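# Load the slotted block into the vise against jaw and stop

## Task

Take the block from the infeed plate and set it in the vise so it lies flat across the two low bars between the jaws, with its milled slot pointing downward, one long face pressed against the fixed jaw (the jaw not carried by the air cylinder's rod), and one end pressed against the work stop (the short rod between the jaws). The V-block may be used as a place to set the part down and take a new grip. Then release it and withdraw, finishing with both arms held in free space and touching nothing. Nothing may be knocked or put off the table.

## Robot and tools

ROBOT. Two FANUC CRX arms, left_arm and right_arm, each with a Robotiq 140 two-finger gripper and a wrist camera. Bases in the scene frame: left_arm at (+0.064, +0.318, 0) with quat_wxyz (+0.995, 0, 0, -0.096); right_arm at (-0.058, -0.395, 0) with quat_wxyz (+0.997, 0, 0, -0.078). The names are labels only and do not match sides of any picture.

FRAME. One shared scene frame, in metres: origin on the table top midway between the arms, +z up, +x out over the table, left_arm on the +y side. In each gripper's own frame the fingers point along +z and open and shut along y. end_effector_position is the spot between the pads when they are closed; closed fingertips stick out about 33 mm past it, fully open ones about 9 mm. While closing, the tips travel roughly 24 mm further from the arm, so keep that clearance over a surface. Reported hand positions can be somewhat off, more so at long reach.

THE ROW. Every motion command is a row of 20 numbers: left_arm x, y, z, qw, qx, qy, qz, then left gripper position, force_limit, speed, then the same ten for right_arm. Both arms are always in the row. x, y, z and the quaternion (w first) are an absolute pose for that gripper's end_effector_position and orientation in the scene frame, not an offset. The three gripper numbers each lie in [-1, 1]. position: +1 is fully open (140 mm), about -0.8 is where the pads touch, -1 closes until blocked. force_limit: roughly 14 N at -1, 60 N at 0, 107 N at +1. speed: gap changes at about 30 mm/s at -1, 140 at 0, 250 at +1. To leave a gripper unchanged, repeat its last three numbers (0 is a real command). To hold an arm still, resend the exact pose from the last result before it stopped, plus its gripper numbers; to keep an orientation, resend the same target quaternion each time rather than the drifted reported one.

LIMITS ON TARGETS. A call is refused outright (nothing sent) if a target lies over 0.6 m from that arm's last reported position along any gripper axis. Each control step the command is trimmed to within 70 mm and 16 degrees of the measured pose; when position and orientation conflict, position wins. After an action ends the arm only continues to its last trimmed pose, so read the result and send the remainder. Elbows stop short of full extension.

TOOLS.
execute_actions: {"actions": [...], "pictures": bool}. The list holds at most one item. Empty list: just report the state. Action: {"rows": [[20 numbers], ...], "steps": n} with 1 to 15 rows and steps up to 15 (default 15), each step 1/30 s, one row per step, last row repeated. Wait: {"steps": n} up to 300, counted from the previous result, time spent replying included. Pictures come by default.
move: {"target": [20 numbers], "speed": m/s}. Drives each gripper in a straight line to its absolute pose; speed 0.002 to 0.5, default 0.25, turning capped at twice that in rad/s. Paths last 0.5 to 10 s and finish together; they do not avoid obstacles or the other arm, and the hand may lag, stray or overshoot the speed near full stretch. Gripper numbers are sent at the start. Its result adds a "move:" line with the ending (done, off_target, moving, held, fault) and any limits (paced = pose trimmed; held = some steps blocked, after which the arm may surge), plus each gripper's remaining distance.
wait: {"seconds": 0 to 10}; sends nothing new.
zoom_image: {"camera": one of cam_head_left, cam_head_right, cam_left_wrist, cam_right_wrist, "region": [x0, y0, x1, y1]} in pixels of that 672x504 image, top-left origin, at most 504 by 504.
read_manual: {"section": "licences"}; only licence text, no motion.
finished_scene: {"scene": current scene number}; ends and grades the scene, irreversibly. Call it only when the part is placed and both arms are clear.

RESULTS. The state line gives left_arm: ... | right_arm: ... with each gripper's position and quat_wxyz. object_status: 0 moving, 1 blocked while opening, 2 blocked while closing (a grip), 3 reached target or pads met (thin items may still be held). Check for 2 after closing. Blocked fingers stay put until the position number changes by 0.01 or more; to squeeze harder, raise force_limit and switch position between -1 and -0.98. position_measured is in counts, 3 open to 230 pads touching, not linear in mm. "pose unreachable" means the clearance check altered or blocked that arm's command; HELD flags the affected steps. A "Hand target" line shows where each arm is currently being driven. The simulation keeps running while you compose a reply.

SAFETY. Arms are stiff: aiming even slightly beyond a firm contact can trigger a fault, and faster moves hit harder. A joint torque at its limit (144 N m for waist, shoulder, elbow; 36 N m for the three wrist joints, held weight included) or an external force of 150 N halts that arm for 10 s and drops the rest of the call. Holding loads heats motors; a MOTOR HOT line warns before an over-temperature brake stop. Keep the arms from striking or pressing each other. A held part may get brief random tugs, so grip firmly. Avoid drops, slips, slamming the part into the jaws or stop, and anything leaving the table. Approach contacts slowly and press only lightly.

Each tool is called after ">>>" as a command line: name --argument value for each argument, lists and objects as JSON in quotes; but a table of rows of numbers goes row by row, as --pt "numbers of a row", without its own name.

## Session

>>> execute_actions --actions '[]'

Scene clock: 0.00 s of 6600.00 s.
left_arm: end_effector_position=(+0.1260, +0.0011, +0.3424) position_measured=3 object_status=3 end_effector_quat_wxyz=(-0.065, +0.144, +0.977, +0.146) | right_arm: end_effector_position=(+0.4994, -0.9142, +0.1507) position_measured=3 object_status=3 end_effector_quat_wxyz=(-0.062, +0.896, +0.298, +0.324)
Joint positions: left_arm=[-0.863 -0.015  0.213 -0.089 -2.108 -0.841] | right_arm=[-0.748  0.765  0.833 -0.663 -1.527  3.108]
Joint velocities: left_arm=[ 0.     0.     0.001  0.    -0.    -0.001] | right_arm=[ 0.  0. -0.  0.  0. -0.]
Hand target (left_arm): +0.126, +0.001, +0.342; -0.065, +0.144, +0.977, +0.146
Hand target (right_arm): +0.499, -0.914, +0.151; -0.062, +0.896, +0.298, +0.324
camera_calibration (this result's frames):
cam_left_wrist: T_world_to_cam=[[0.32503, 0.911411, 0.25236, -0.124139], [0.906799, -0.376109, 0.190415, -0.175453], [0.268461, 0.166949, -0.948713, 0.478108], [0, 0, 0, 1]] pos_world=[0.0710963, -0.0326681, 0.518324]
cam_right_wrist: T_world_to_cam=[[0.558768, -0.823581, 0.0974301, -1.05225], [-0.746708, -0.550737, -0.372983, -0.0684958], [0.36084, 0.135659, -0.922709, 0.274197], [0, 0, 0, 1]] pos_world=[0.437876, -0.941533, 0.329977]

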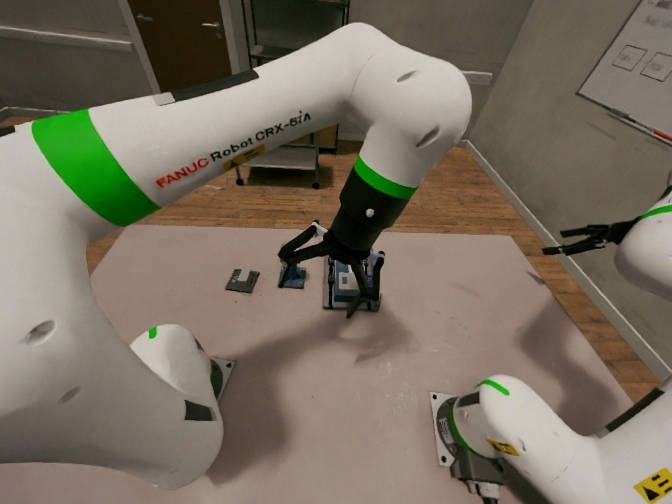

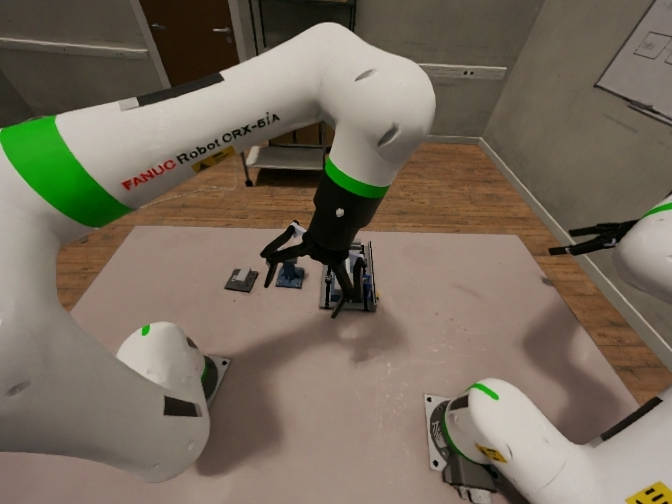

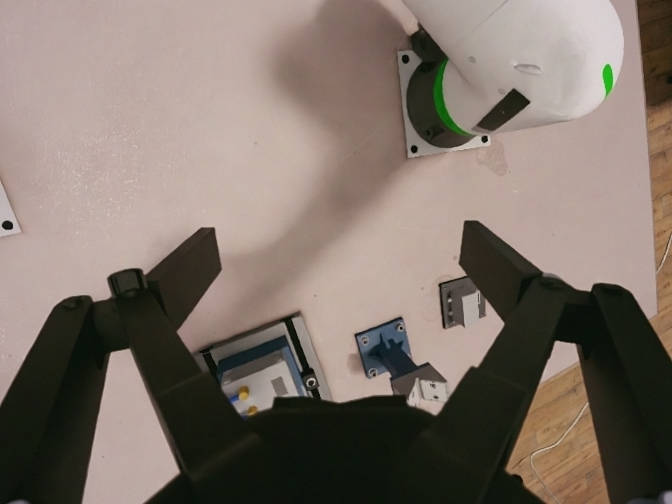

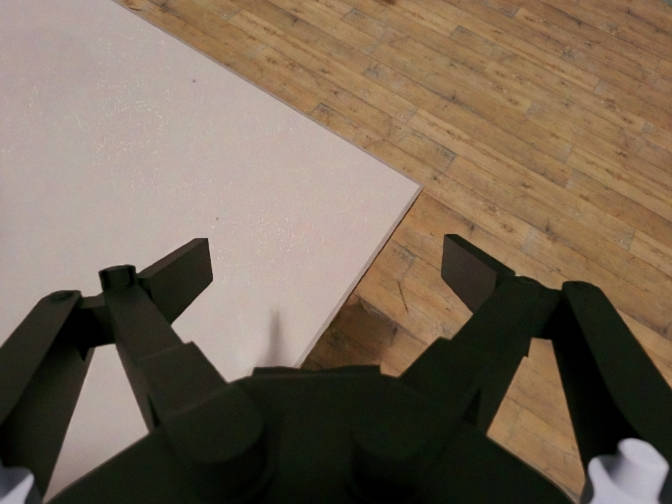

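>>> move --target '[0.45,0.24,0.24,0,0,1,0,1,0,0,0.4994,-0.9142,0.1507,-0.062,0.896,0.298,0.324,1,0,0]' --speed 0.4

>>> zoom_image --camera "cam_left_wrist" --region '[270,80,430,240]'

>>> zoom_image --camera "cam_head_right" --region '[215,230,315,300]'

Scene clock: 4.67 s of 6600.00 s.
left_arm: end_effector_position=(+0.4493, +0.2401, +0.2400) position_measured=3 object_status=3 end_effector_quat_wxyz=(-0.001, -0.000, +1.000, +0.001) | right_arm: end_effector_position=(+0.4994, -0.9142, +0.1507) position_measured=3 object_status=3 end_effector_quat_wxyz=(-0.062, +0.896, +0.298, +0.324)
Joint positions: left_arm=[ 0.328 -0.143 -0.129 -0.002 -1.586 -1.706] | right_arm=[-0.748  0.765  0.832 -0.663 -1.526  3.11 ]
Joint velocities: left_arm=[-0.001  0.001  0.     0.    -0.001  0.   ] | right_arm=[ 0.     0.001  0.001 -0.     0.    -0.   ]
Hand target (left_arm): +0.449, +0.240, +0.240; -0.001, -0.000, +1.000, +0.001
Hand target (right_arm): +0.499, -0.914, +0.151; -0.062, +0.896, +0.298, +0.324
Off the commanded pose (left_arm): 0.001 m, 0 deg.
Off the commanded pose (right_arm): 0.000 m, 0 deg.
move: done; limits=paced
camera_calibration (this result's frames):
cam_left_wrist: T_world_to_cam=[[0.0270268, 0.9996, -0.0083452, -0.245879], [0.928897, -0.0220289, 0.369683, -0.497259], [0.369351, -0.0177432, -0.929121, 0.248618], [0, 0, 0, 1]] pos_world=[0.37672, 0.239238, 0.412772]
cam_right_wrist: T_world_to_cam=[[0.559163, -0.823179, 0.0985548, -1.05228], [-0.746138, -0.55149, -0.37301, -0.0694566], [0.361406, 0.135038, -0.922578, 0.273271], [0, 0, 0, 1]] pos_world=[0.437811, -0.941423, 0.329913]

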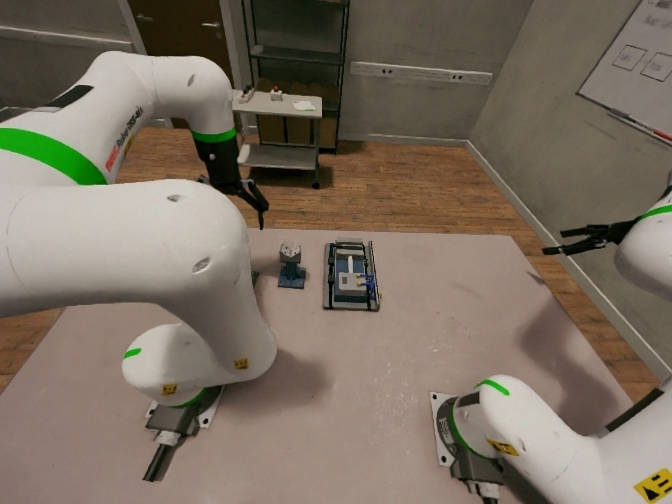

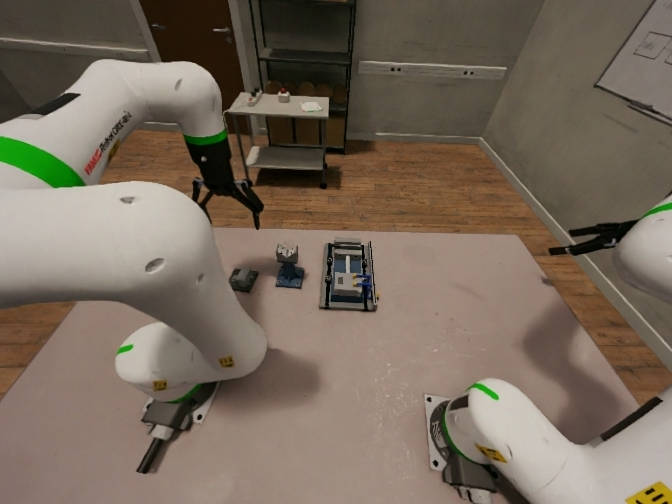

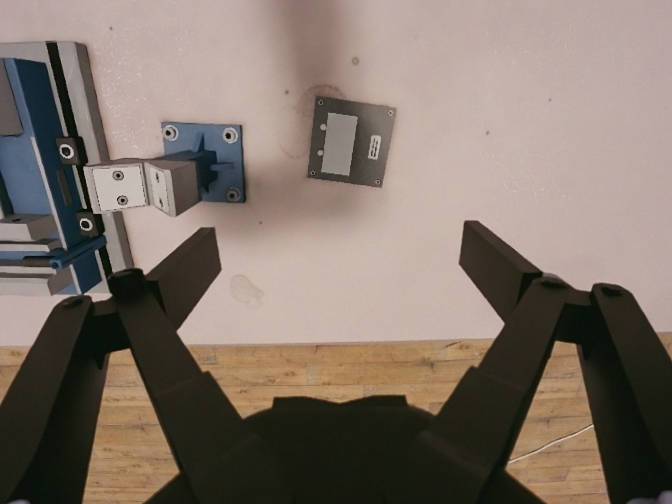

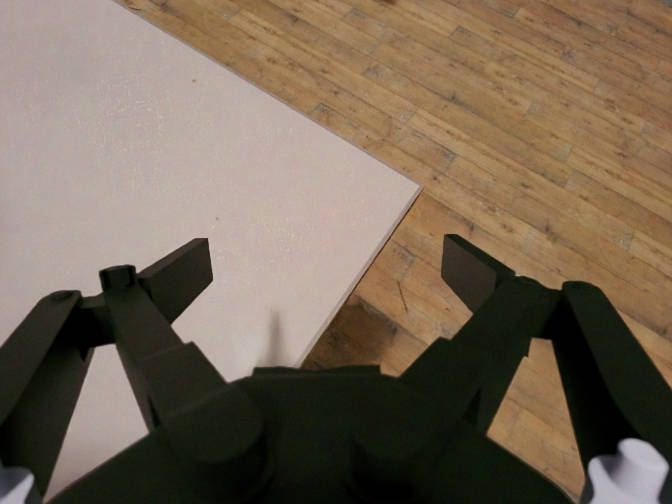

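Region (270, 80, 430, 240) of cam_left_wrist's 672x504 image, scaled by 3.150, with more detail than that image has.

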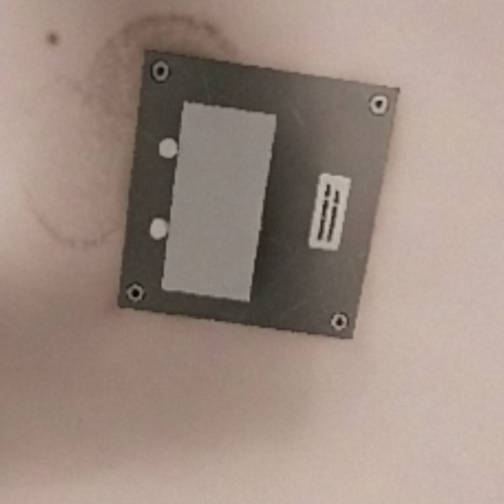

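Region (215, 230, 315, 300) of cam_head_right's 672x504 image, scaled by 5.040, with more detail than that image has; it fills the top 353 rows of this view, and the rest is white.

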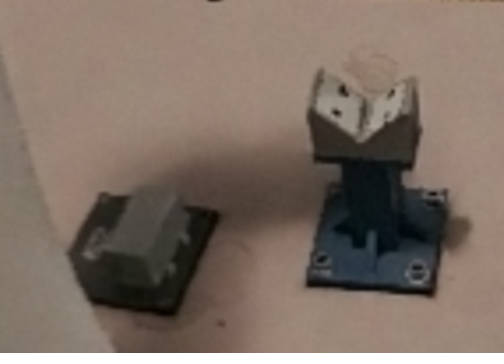

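>>> move --target '[0.404,0.238,0.1,0,-0.656,0.755,0,0.45,0.3,0,0.4994,-0.9142,0.1507,-0.062,0.896,0.298,0.324,1,0,0]' --speed 0.4

Scene clock: 12.00 s of 6600.00 s.
left_arm: end_effector_position=(+0.4037, +0.2379, +0.0999) position_measured=72 object_status=3 end_effector_quat_wxyz=(+0.000, +0.656, -0.755, -0.000) | right_arm: end_effector_position=(+0.4994, -0.9142, +0.1507) position_measured=3 object_status=3 end_effector_quat_wxyz=(-0.062, +0.896, +0.298, +0.324)
Joint positions: left_arm=[ 0.342 -0.212 -0.518  0.    -1.265 -0.29 ] | right_arm=[-0.748  0.765  0.832 -0.663 -1.526  3.11 ]
Joint velocities: left_arm=[-0.001  0.002  0.002 -0.001 -0.001  0.001] | right_arm=[-0.    -0.001  0.    -0.001 -0.     0.   ]
Hand target (left_arm): +0.404, +0.238, +0.100; -0.000, -0.656, +0.755, -0.000
Hand target (right_arm): +0.499, -0.914, +0.151; -0.062, +0.896, +0.298, +0.324
Off the commanded pose (left_arm): 0.000 m, 0 deg.
Off the commanded pose (right_arm): 0.000 m, 0 deg.
After step 90, 2.10 s passed at rest.
move: done
camera_calibration (this result's frames):
cam_left_wrist: T_world_to_cam=[[-0.985923, 0.166907, -0.00986246, 0.363511], [0.15139, 0.916189, 0.37105, -0.312629], [0.0709666, 0.364334, -0.928561, 0.164766], [0, 0, 0, 1]] pos_world=[0.394029, 0.165725, 0.272581]
cam_right_wrist: T_world_to_cam=[[0.559154, -0.823185, 0.0985555, -1.05228], [-0.746144, -0.551482, -0.37301, -0.0694529], [0.361408, 0.135034, -0.922578, 0.273268], [0, 0, 0, 1]] pos_world=[0.437806, -0.941427, 0.329913]

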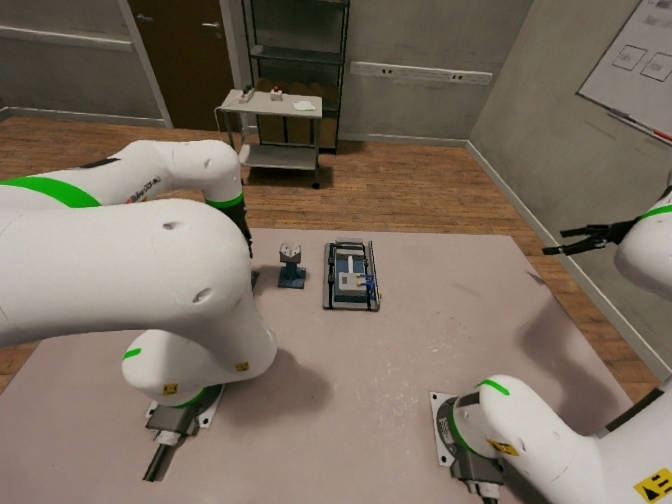

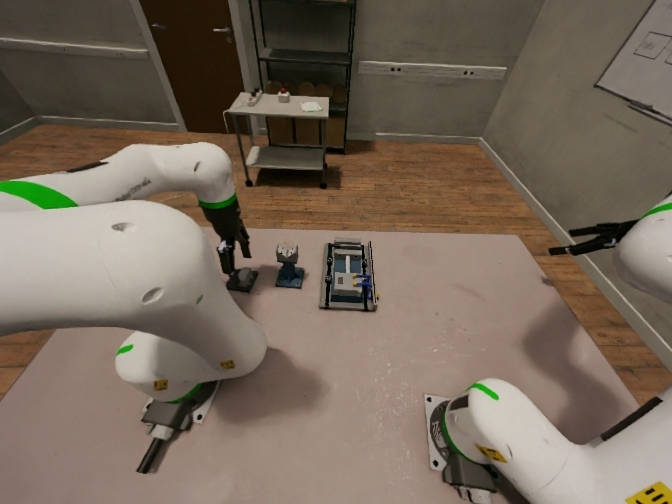

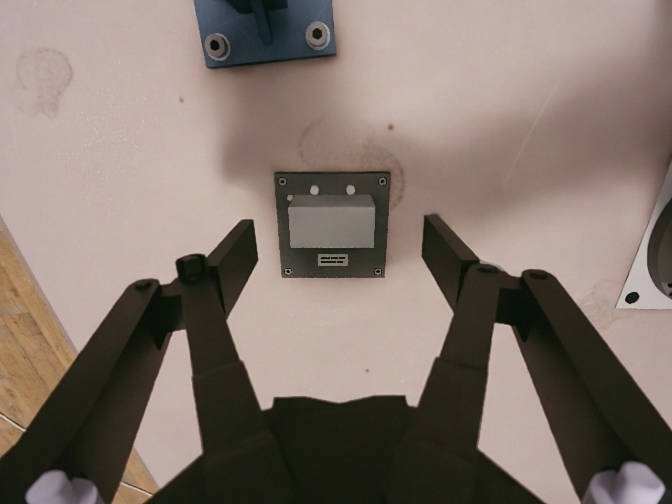

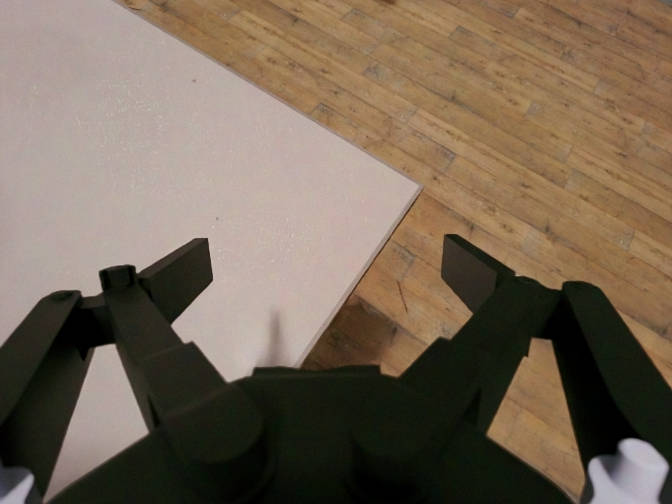

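>>> move --target '[0.409,0.24,0.048,0,-0.656,0.755,0,0.45,0.3,0,0.4994,-0.9142,0.1507,-0.062,0.896,0.298,0.324,1,0,0]' --speed 0.1

>>> move --target '[0.409,0.24,0.048,0,-0.656,0.755,0,-1,0.3,0,0.4994,-0.9142,0.1507,-0.062,0.896,0.298,0.324,1,0,0]'

>>> move --target '[0.409,0.245,0.24,0,-0.8,0.6,0,-1,0.3,0,0.4994,-0.9142,0.1507,-0.062,0.896,0.298,0.324,1,0,0]'

>>> move --target '[0.42,0.05,0.3,0,-1,0,0,-1,0.3,0,0.4994,-0.9142,0.1507,-0.062,0.896,0.298,0.324,1,0,0]' --speed 0.4

Scene clock: 19.33 s of 6600.00 s.
left_arm: end_effector_position=(+0.4089, +0.2400, +0.0481) position_measured=72 object_status=3 end_effector_quat_wxyz=(-0.000, +0.656, -0.755, +0.000) | right_arm: end_effector_position=(+0.4994, -0.9142, +0.1507) position_measured=3 object_status=3 end_effector_quat_wxyz=(-0.062, +0.896, +0.298, +0.324)
Joint positions: left_arm=[ 0.346 -0.144 -0.592 -0.    -1.123 -0.294] | right_arm=[-0.748  0.765  0.832 -0.663 -1.526  3.11 ]
Joint velocities: left_arm=[-0.     0.    -0.     0.002  0.002  0.   ] | right_arm=[-0.    -0.    -0.001 -0.     0.001  0.   ]
Hand target (left_arm): +0.409, +0.240, +0.048; -0.000, -0.656, +0.755, -0.000
Hand target (right_arm): +0.499, -0.914, +0.151; -0.062, +0.896, +0.298, +0.324
Off the commanded pose (left_arm): 0.000 m, 0 deg.
Off the commanded pose (right_arm): 0.000 m, 0 deg.
After step 90, 3.50 s passed at rest.
move: done
camera_calibration (this result's frames):
cam_left_wrist: T_world_to_cam=[[-0.985961, 0.166676, -0.00999762, 0.367889], [0.151116, 0.916181, 0.371183, -0.295981], [0.0710267, 0.364461, -0.928506, 0.115451], [0, 0, 0, 1]] pos_world=[0.399251, 0.167776, 0.220738]
cam_right_wrist: T_world_to_cam=[[0.559151, -0.823187, 0.0985556, -1.05229], [-0.746146, -0.55148, -0.37301, -0.0694522], [0.361408, 0.135032, -0.922578, 0.273268], [0, 0, 0, 1]] pos_world=[0.437804, -0.941429, 0.329913]

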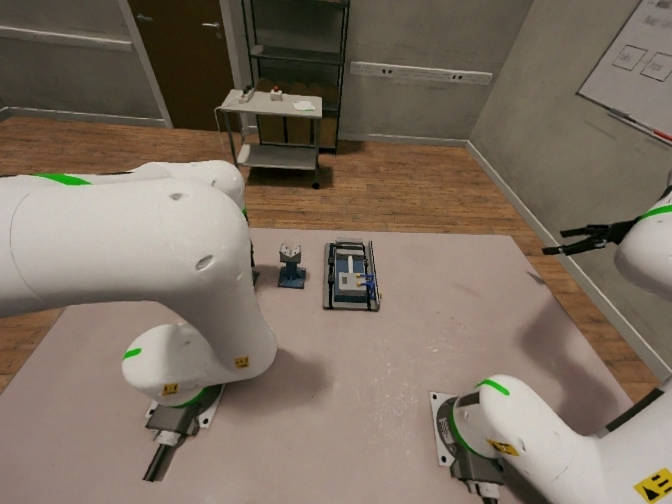

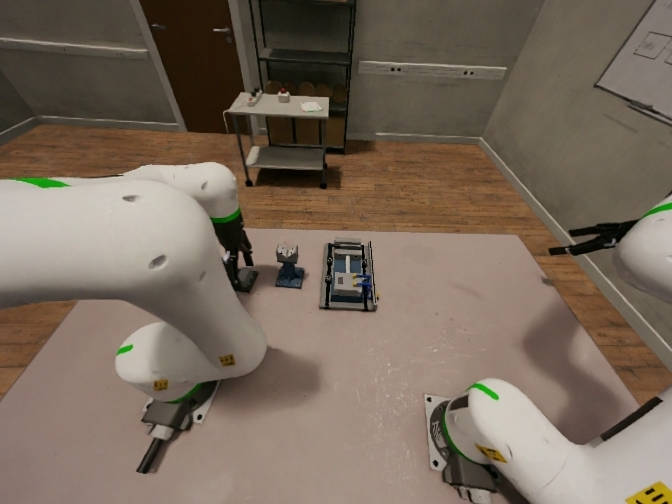

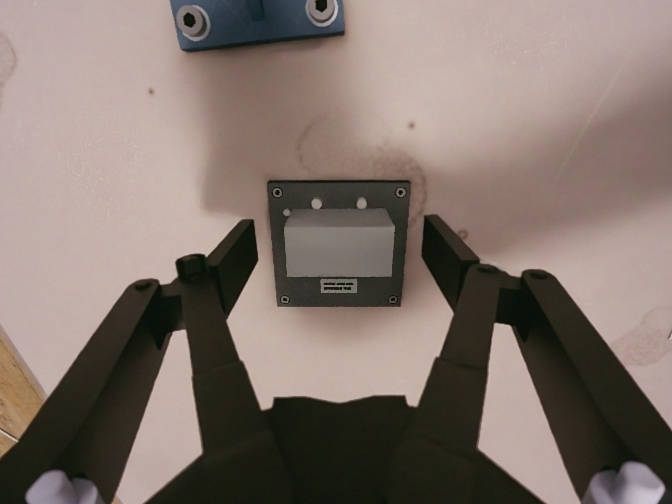

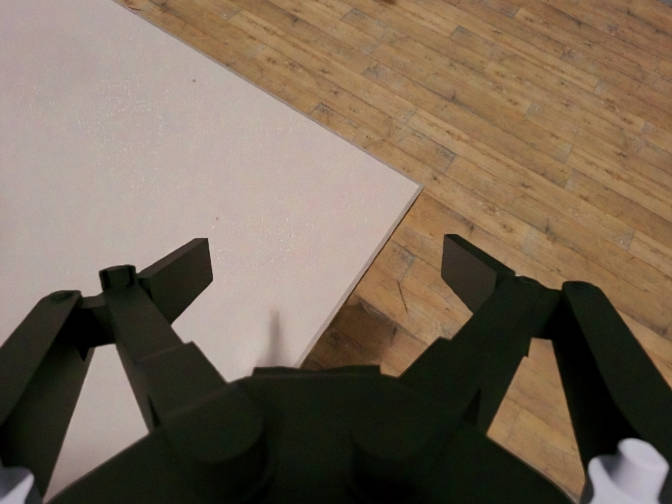

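Scene clock: 20.03 s of 6600.00 s.
left_arm: end_effector_position=(+0.4090, +0.2400, +0.0480) position_measured=144 object_status=2 end_effector_quat_wxyz=(-0.000, +0.656, -0.755, +0.000) | right_arm: end_effector_position=(+0.4994, -0.9142, +0.1507) position_measured=3 object_status=3 end_effector_quat_wxyz=(-0.062, +0.896, +0.298, +0.324)
Joint positions: left_arm=[ 0.346 -0.144 -0.592  0.    -1.123 -0.294] | right_arm=[-0.748  0.765  0.832 -0.663 -1.526  3.11 ]
Joint velocities: left_arm=[-0.     0.002  0.001 -0.    -0.     0.   ] | right_arm=[ 0.    -0.     0.    -0.002  0.     0.   ]
Hand target (left_arm): +0.409, +0.240, +0.048; -0.000, -0.656, +0.755, -0.000
Hand target (right_arm): +0.499, -0.914, +0.151; -0.062, +0.896, +0.298, +0.324
Off the commanded pose (left_arm): 0.000 m, 0 deg.
Off the commanded pose (right_arm): 0.000 m, 0 deg.
move: done
camera_calibration (this result's frames):
cam_left_wrist: T_world_to_cam=[[-0.985968, 0.166633, -0.0100301, 0.368026], [0.15107, 0.916219, 0.371107, -0.29595], [0.0710287, 0.364385, -0.928536, 0.115402], [0, 0, 0, 1]] pos_world=[0.399375, 0.167778, 0.220675]
cam_right_wrist: T_world_to_cam=[[0.559151, -0.823187, 0.0985558, -1.05229], [-0.746146, -0.55148, -0.37301, -0.0694521], [0.361408, 0.135032, -0.922578, 0.273268], [0, 0, 0, 1]] pos_world=[0.437804, -0.941429, 0.329913]

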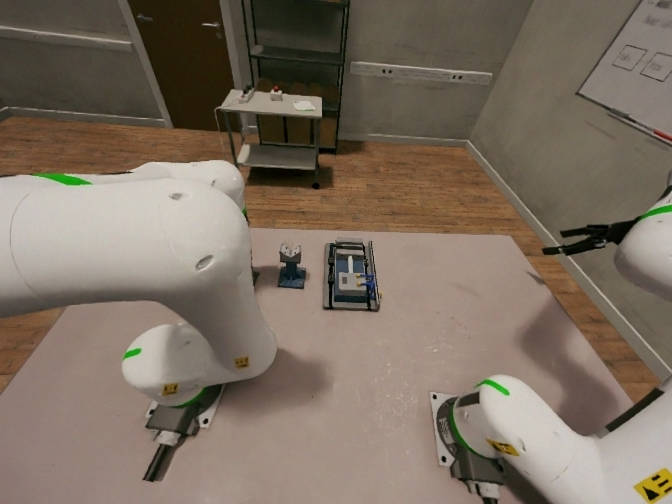

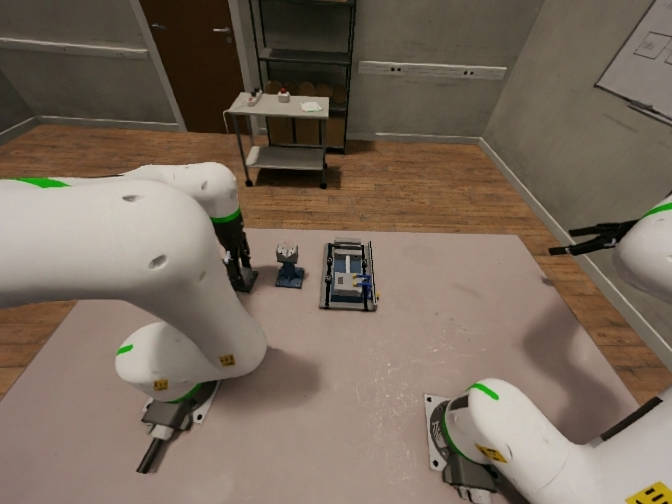

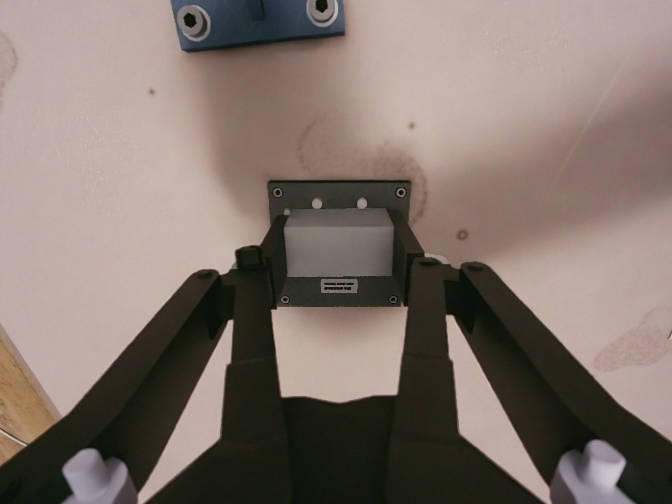

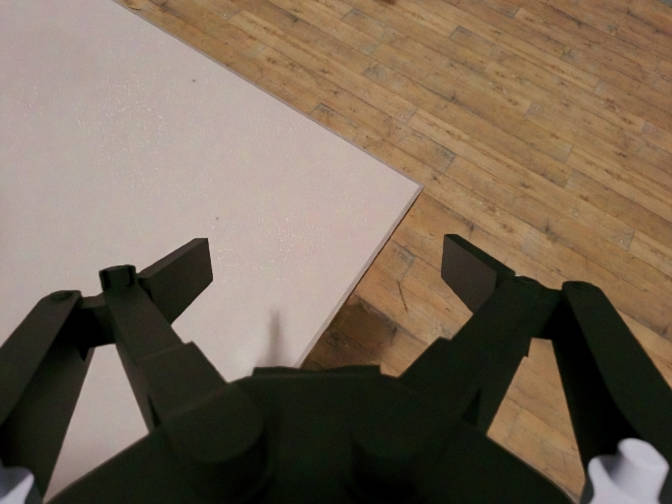

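Scene clock: 21.30 s of 6600.00 s.
left_arm: end_effector_position=(+0.4094, +0.2451, +0.2398) position_measured=144 object_status=2 end_effector_quat_wxyz=(-0.000, +0.800, -0.600, -0.000) | right_arm: end_effector_position=(+0.4994, -0.9142, +0.1507) position_measured=3 object_status=3 end_effector_quat_wxyz=(-0.062, +0.896, +0.298, +0.324)
Joint positions: left_arm=[ 0.361 -0.251 -0.218 -0.    -1.604  0.116] | right_arm=[-0.748  0.765  0.832 -0.663 -1.526  3.11 ]
Joint velocities: left_arm=[-0.001 -0.    -0.    -0.    -0.     0.   ] | right_arm=[-0.    -0.     0.    -0.     0.     0.001]
Hand target (left_arm): +0.409, +0.245, +0.240; -0.000, +0.800, -0.600, -0.000
Hand target (right_arm): +0.499, -0.914, +0.151; -0.062, +0.896, +0.298, +0.324
Off the commanded pose (left_arm): 0.000 m, 0 deg.
Off the commanded pose (right_arm): 0.000 m, 0 deg.
move: done
camera_calibration (this result's frames):
cam_left_wrist: T_world_to_cam=[[-0.967039, -0.254434, -0.00993912, 0.464868], [-0.239826, 0.897011, 0.371289, -0.20719], [-0.0855532, 0.361435, -0.928464, 0.356401], [0, 0, 0, 1]] pos_world=[0.430347, 0.175315, 0.412453]
cam_right_wrist: T_world_to_cam=[[0.559151, -0.823187, 0.0985556, -1.05229], [-0.746146, -0.55148, -0.37301, -0.0694521], [0.361408, 0.135032, -0.922578, 0.273268], [0, 0, 0, 1]] pos_world=[0.437804, -0.941429, 0.329913]

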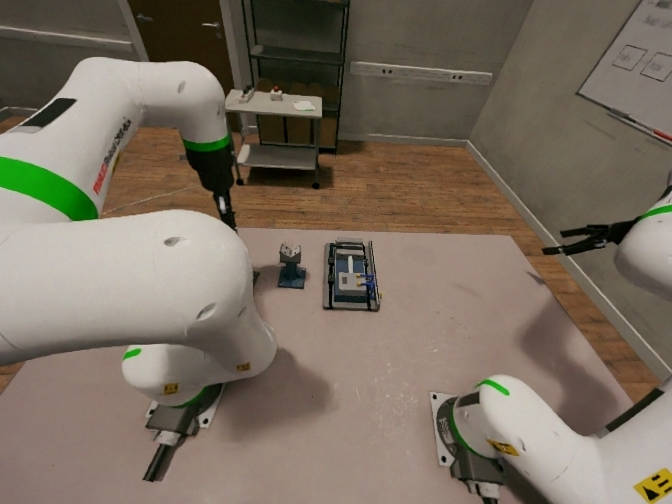

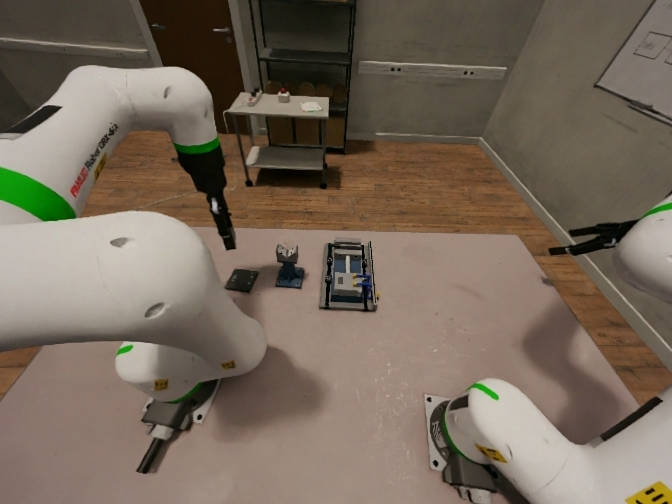

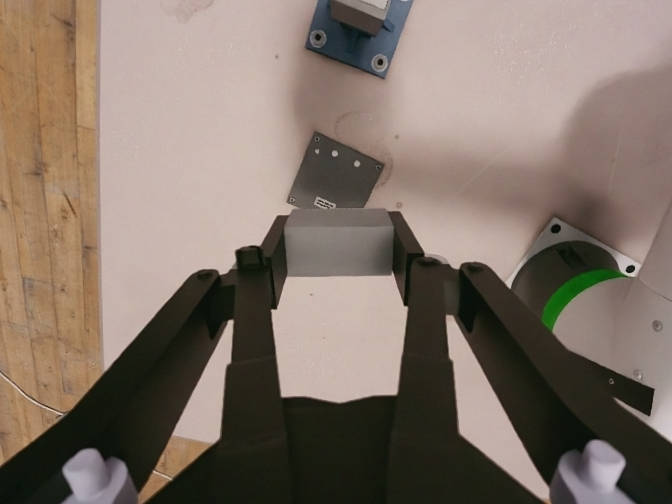

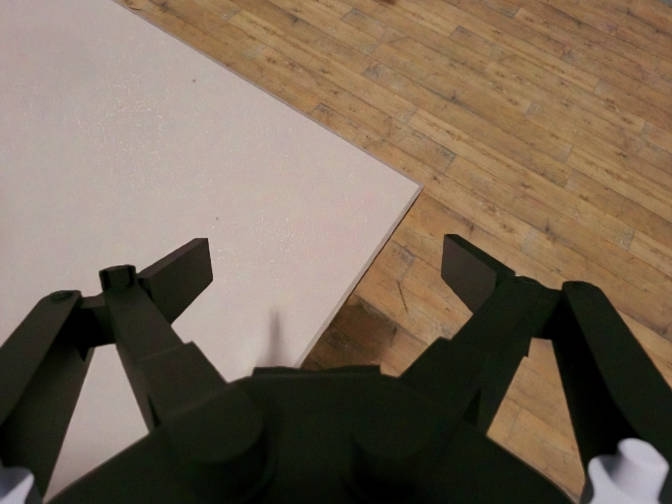

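Scene clock: 23.43 s of 6600.00 s.
left_arm: end_effector_position=(+0.4204, +0.0501, +0.3003) position_measured=144 object_status=2 end_effector_quat_wxyz=(+0.000, +1.000, +0.000, +0.000) | right_arm: end_effector_position=(+0.4994, -0.9142, +0.1507) position_measured=3 object_status=3 end_effector_quat_wxyz=(-0.062, +0.896, +0.298, +0.324)
Joint positions: left_arm=[-0.156  0.001  0.145  0.    -1.714  1.92 ] | right_arm=[-0.748  0.765  0.832 -0.663 -1.526  3.11 ]
Joint velocities: left_arm=[-0.     0.     0.001 -0.001 -0.002  0.001] | right_arm=[ 0.    -0.     0.    -0.001 -0.    -0.   ]
Hand target (left_arm): +0.420, +0.050, +0.300; +0.000, +1.000, +0.000, +0.000
Hand target (right_arm): +0.499, -0.914, +0.151; -0.062, +0.896, +0.298, +0.324
Off the commanded pose (left_arm): 0.001 m, 0 deg.
Off the commanded pose (right_arm): 0.000 m, 0 deg.
move: done
camera_calibration (this result's frames):
cam_left_wrist: T_world_to_cam=[[-0.0269867, -0.999594, -0.0091717, 0.068405], [-0.928665, 0.0216742, 0.370287, 0.281682], [-0.369938, 0.0185102, -0.928872, 0.620833], [0, 0, 0, 1]] pos_world=[0.493103, 0.0507802, 0.472999]
cam_right_wrist: T_world_to_cam=[[0.559151, -0.823187, 0.0985554, -1.05229], [-0.746146, -0.55148, -0.37301, -0.0694522], [0.361408, 0.135032, -0.922578, 0.273268], [0, 0, 0, 1]] pos_world=[0.437804, -0.941429, 0.329913]

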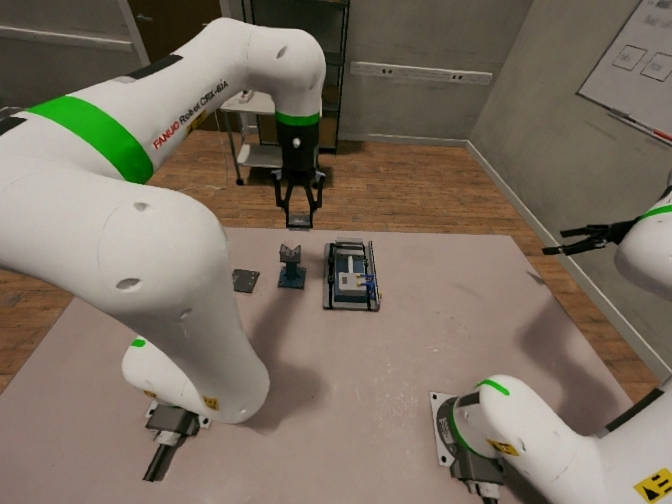

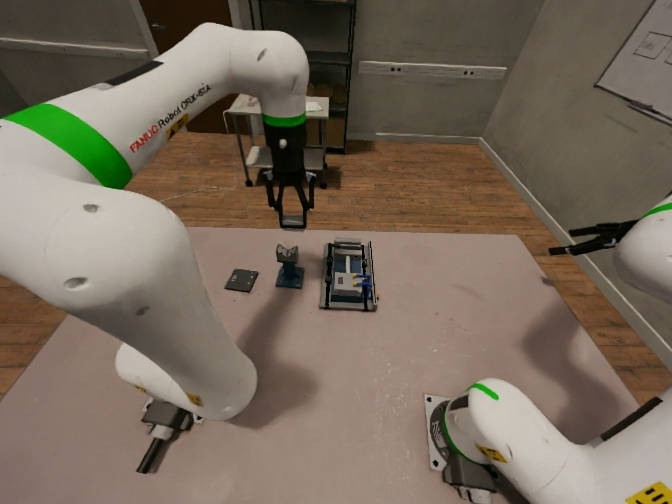

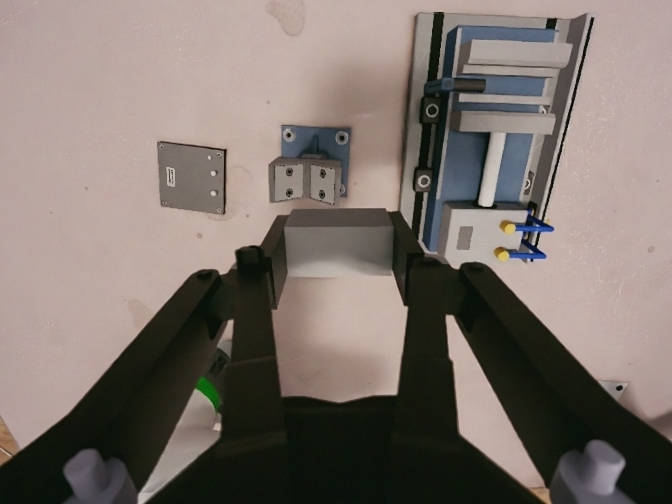

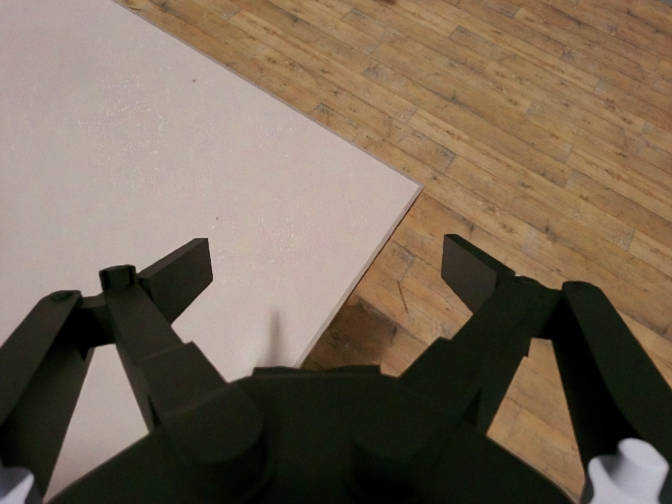

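>>> execute_actions --actions '[]'

>>> zoom_image --camera "cam_head_left" --region '[200,150,440,330]'

Scene clock: 37.03 s of 6600.00 s.
left_arm: end_effector_position=(+0.4203, +0.0501, +0.3002) position_measured=144 object_status=2 end_effector_quat_wxyz=(+0.000, +1.000, +0.000, +0.000) | right_arm: end_effector_position=(+0.4994, -0.9142, +0.1507) position_measured=3 object_status=3 end_effector_quat_wxyz=(-0.062, +0.896, +0.298, +0.324)
Joint positions: left_arm=[-0.156  0.001  0.145  0.    -1.714  1.92 ] | right_arm=[-0.748  0.765  0.832 -0.663 -1.526  3.11 ]
Joint velocities: left_arm=[-0. -0. -0. -0. -0.  0.] | right_arm=[-0.     0.     0.001  0.     0.     0.   ]
Hand target (left_arm): +0.420, +0.050, +0.300; +0.000, +1.000, +0.000, +0.000
Hand target (right_arm): +0.499, -0.914, +0.151; -0.062, +0.896, +0.298, +0.324
Off the commanded pose (left_arm): 0.000 m, 0 deg.
Off the commanded pose (right_arm): 0.000 m, 0 deg.
Steps of this call (steps 1 to 90: nothing new was sent; then 10.60 s passed at rest). Readings (end_effector_position | what the end effector reports):
1: left_arm (+0.4204, +0.0501, +0.3003) | right_arm (+0.4994, -0.9142, +0.1507) | left_arm position_measured=144 object_status=2 | right_arm position_measured=3 object_status=3
2: left_arm (+0.4204, +0.0501, +0.3003) | right_arm (+0.4994, -0.9142, +0.1507) | left_arm position_measured=144 object_status=2 | right_arm position_measured=3 object_status=3
4: left_arm (+0.4204, +0.0501, +0.3003) | right_arm (+0.4994, -0.9142, +0.1507) | left_arm position_measured=144 object_status=2 | right_arm position_measured=3 object_status=3
8: left_arm (+0.4204, +0.0501, +0.3003) | right_arm (+0.4994, -0.9142, +0.1507) | left_arm position_measured=144 object_status=2 | right_arm position_measured=3 object_status=3
90: the state above
camera_calibration (this result's frames):
cam_left_wrist: T_world_to_cam=[[-0.0270206, -0.999592, -0.00927872, 0.0684544], [-0.928558, 0.0216607, 0.370554, 0.281523], [-0.370202, 0.0186284, -0.928764, 0.620779], [0, 0, 0, 1]] pos_world=[0.493074, 0.0507643, 0.472873]
cam_right_wrist: T_world_to_cam=[[0.559151, -0.823187, 0.0985556, -1.05229], [-0.746146, -0.55148, -0.37301, -0.0694522], [0.361408, 0.135032, -0.922578, 0.273268], [0, 0, 0, 1]] pos_world=[0.437804, -0.941429, 0.329913]

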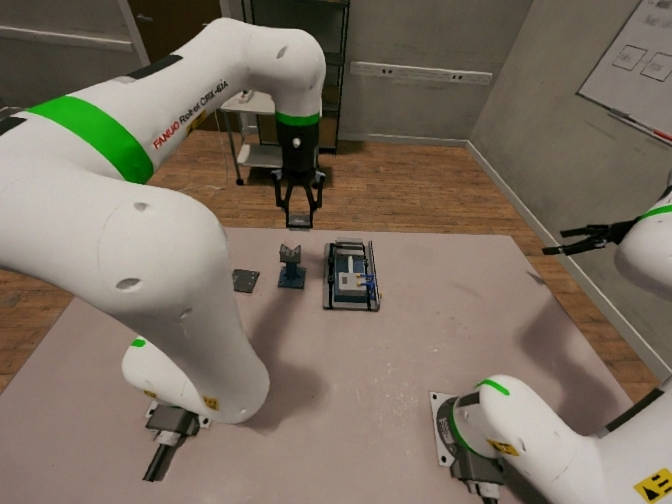

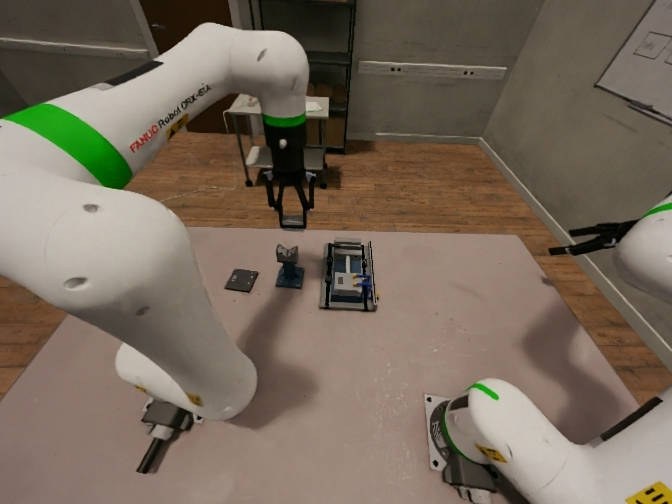

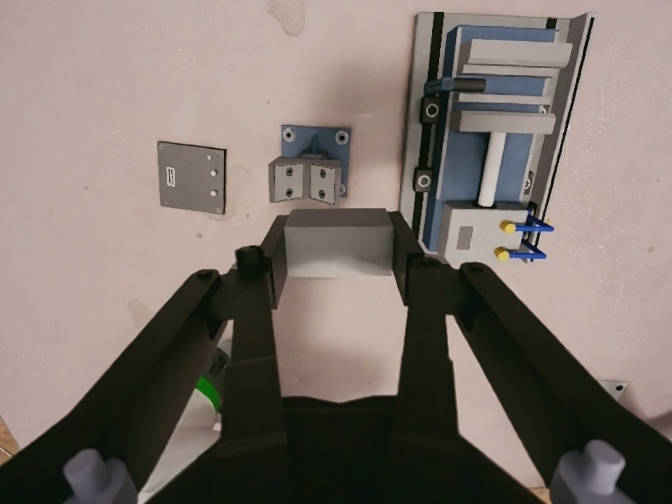

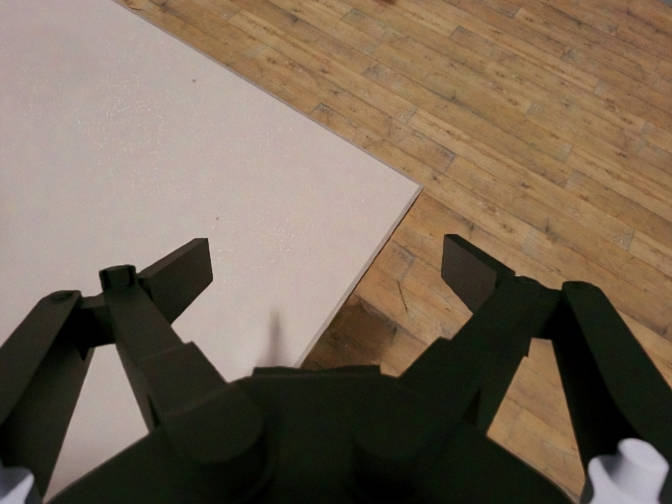

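Region (200, 150, 440, 330) of cam_head_left's 672x504 image, scaled by 2.100, with more detail than that image has; it fills the top 378 rows of this view, and the rest is white.

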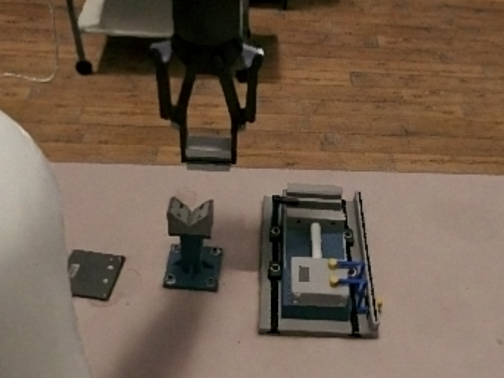

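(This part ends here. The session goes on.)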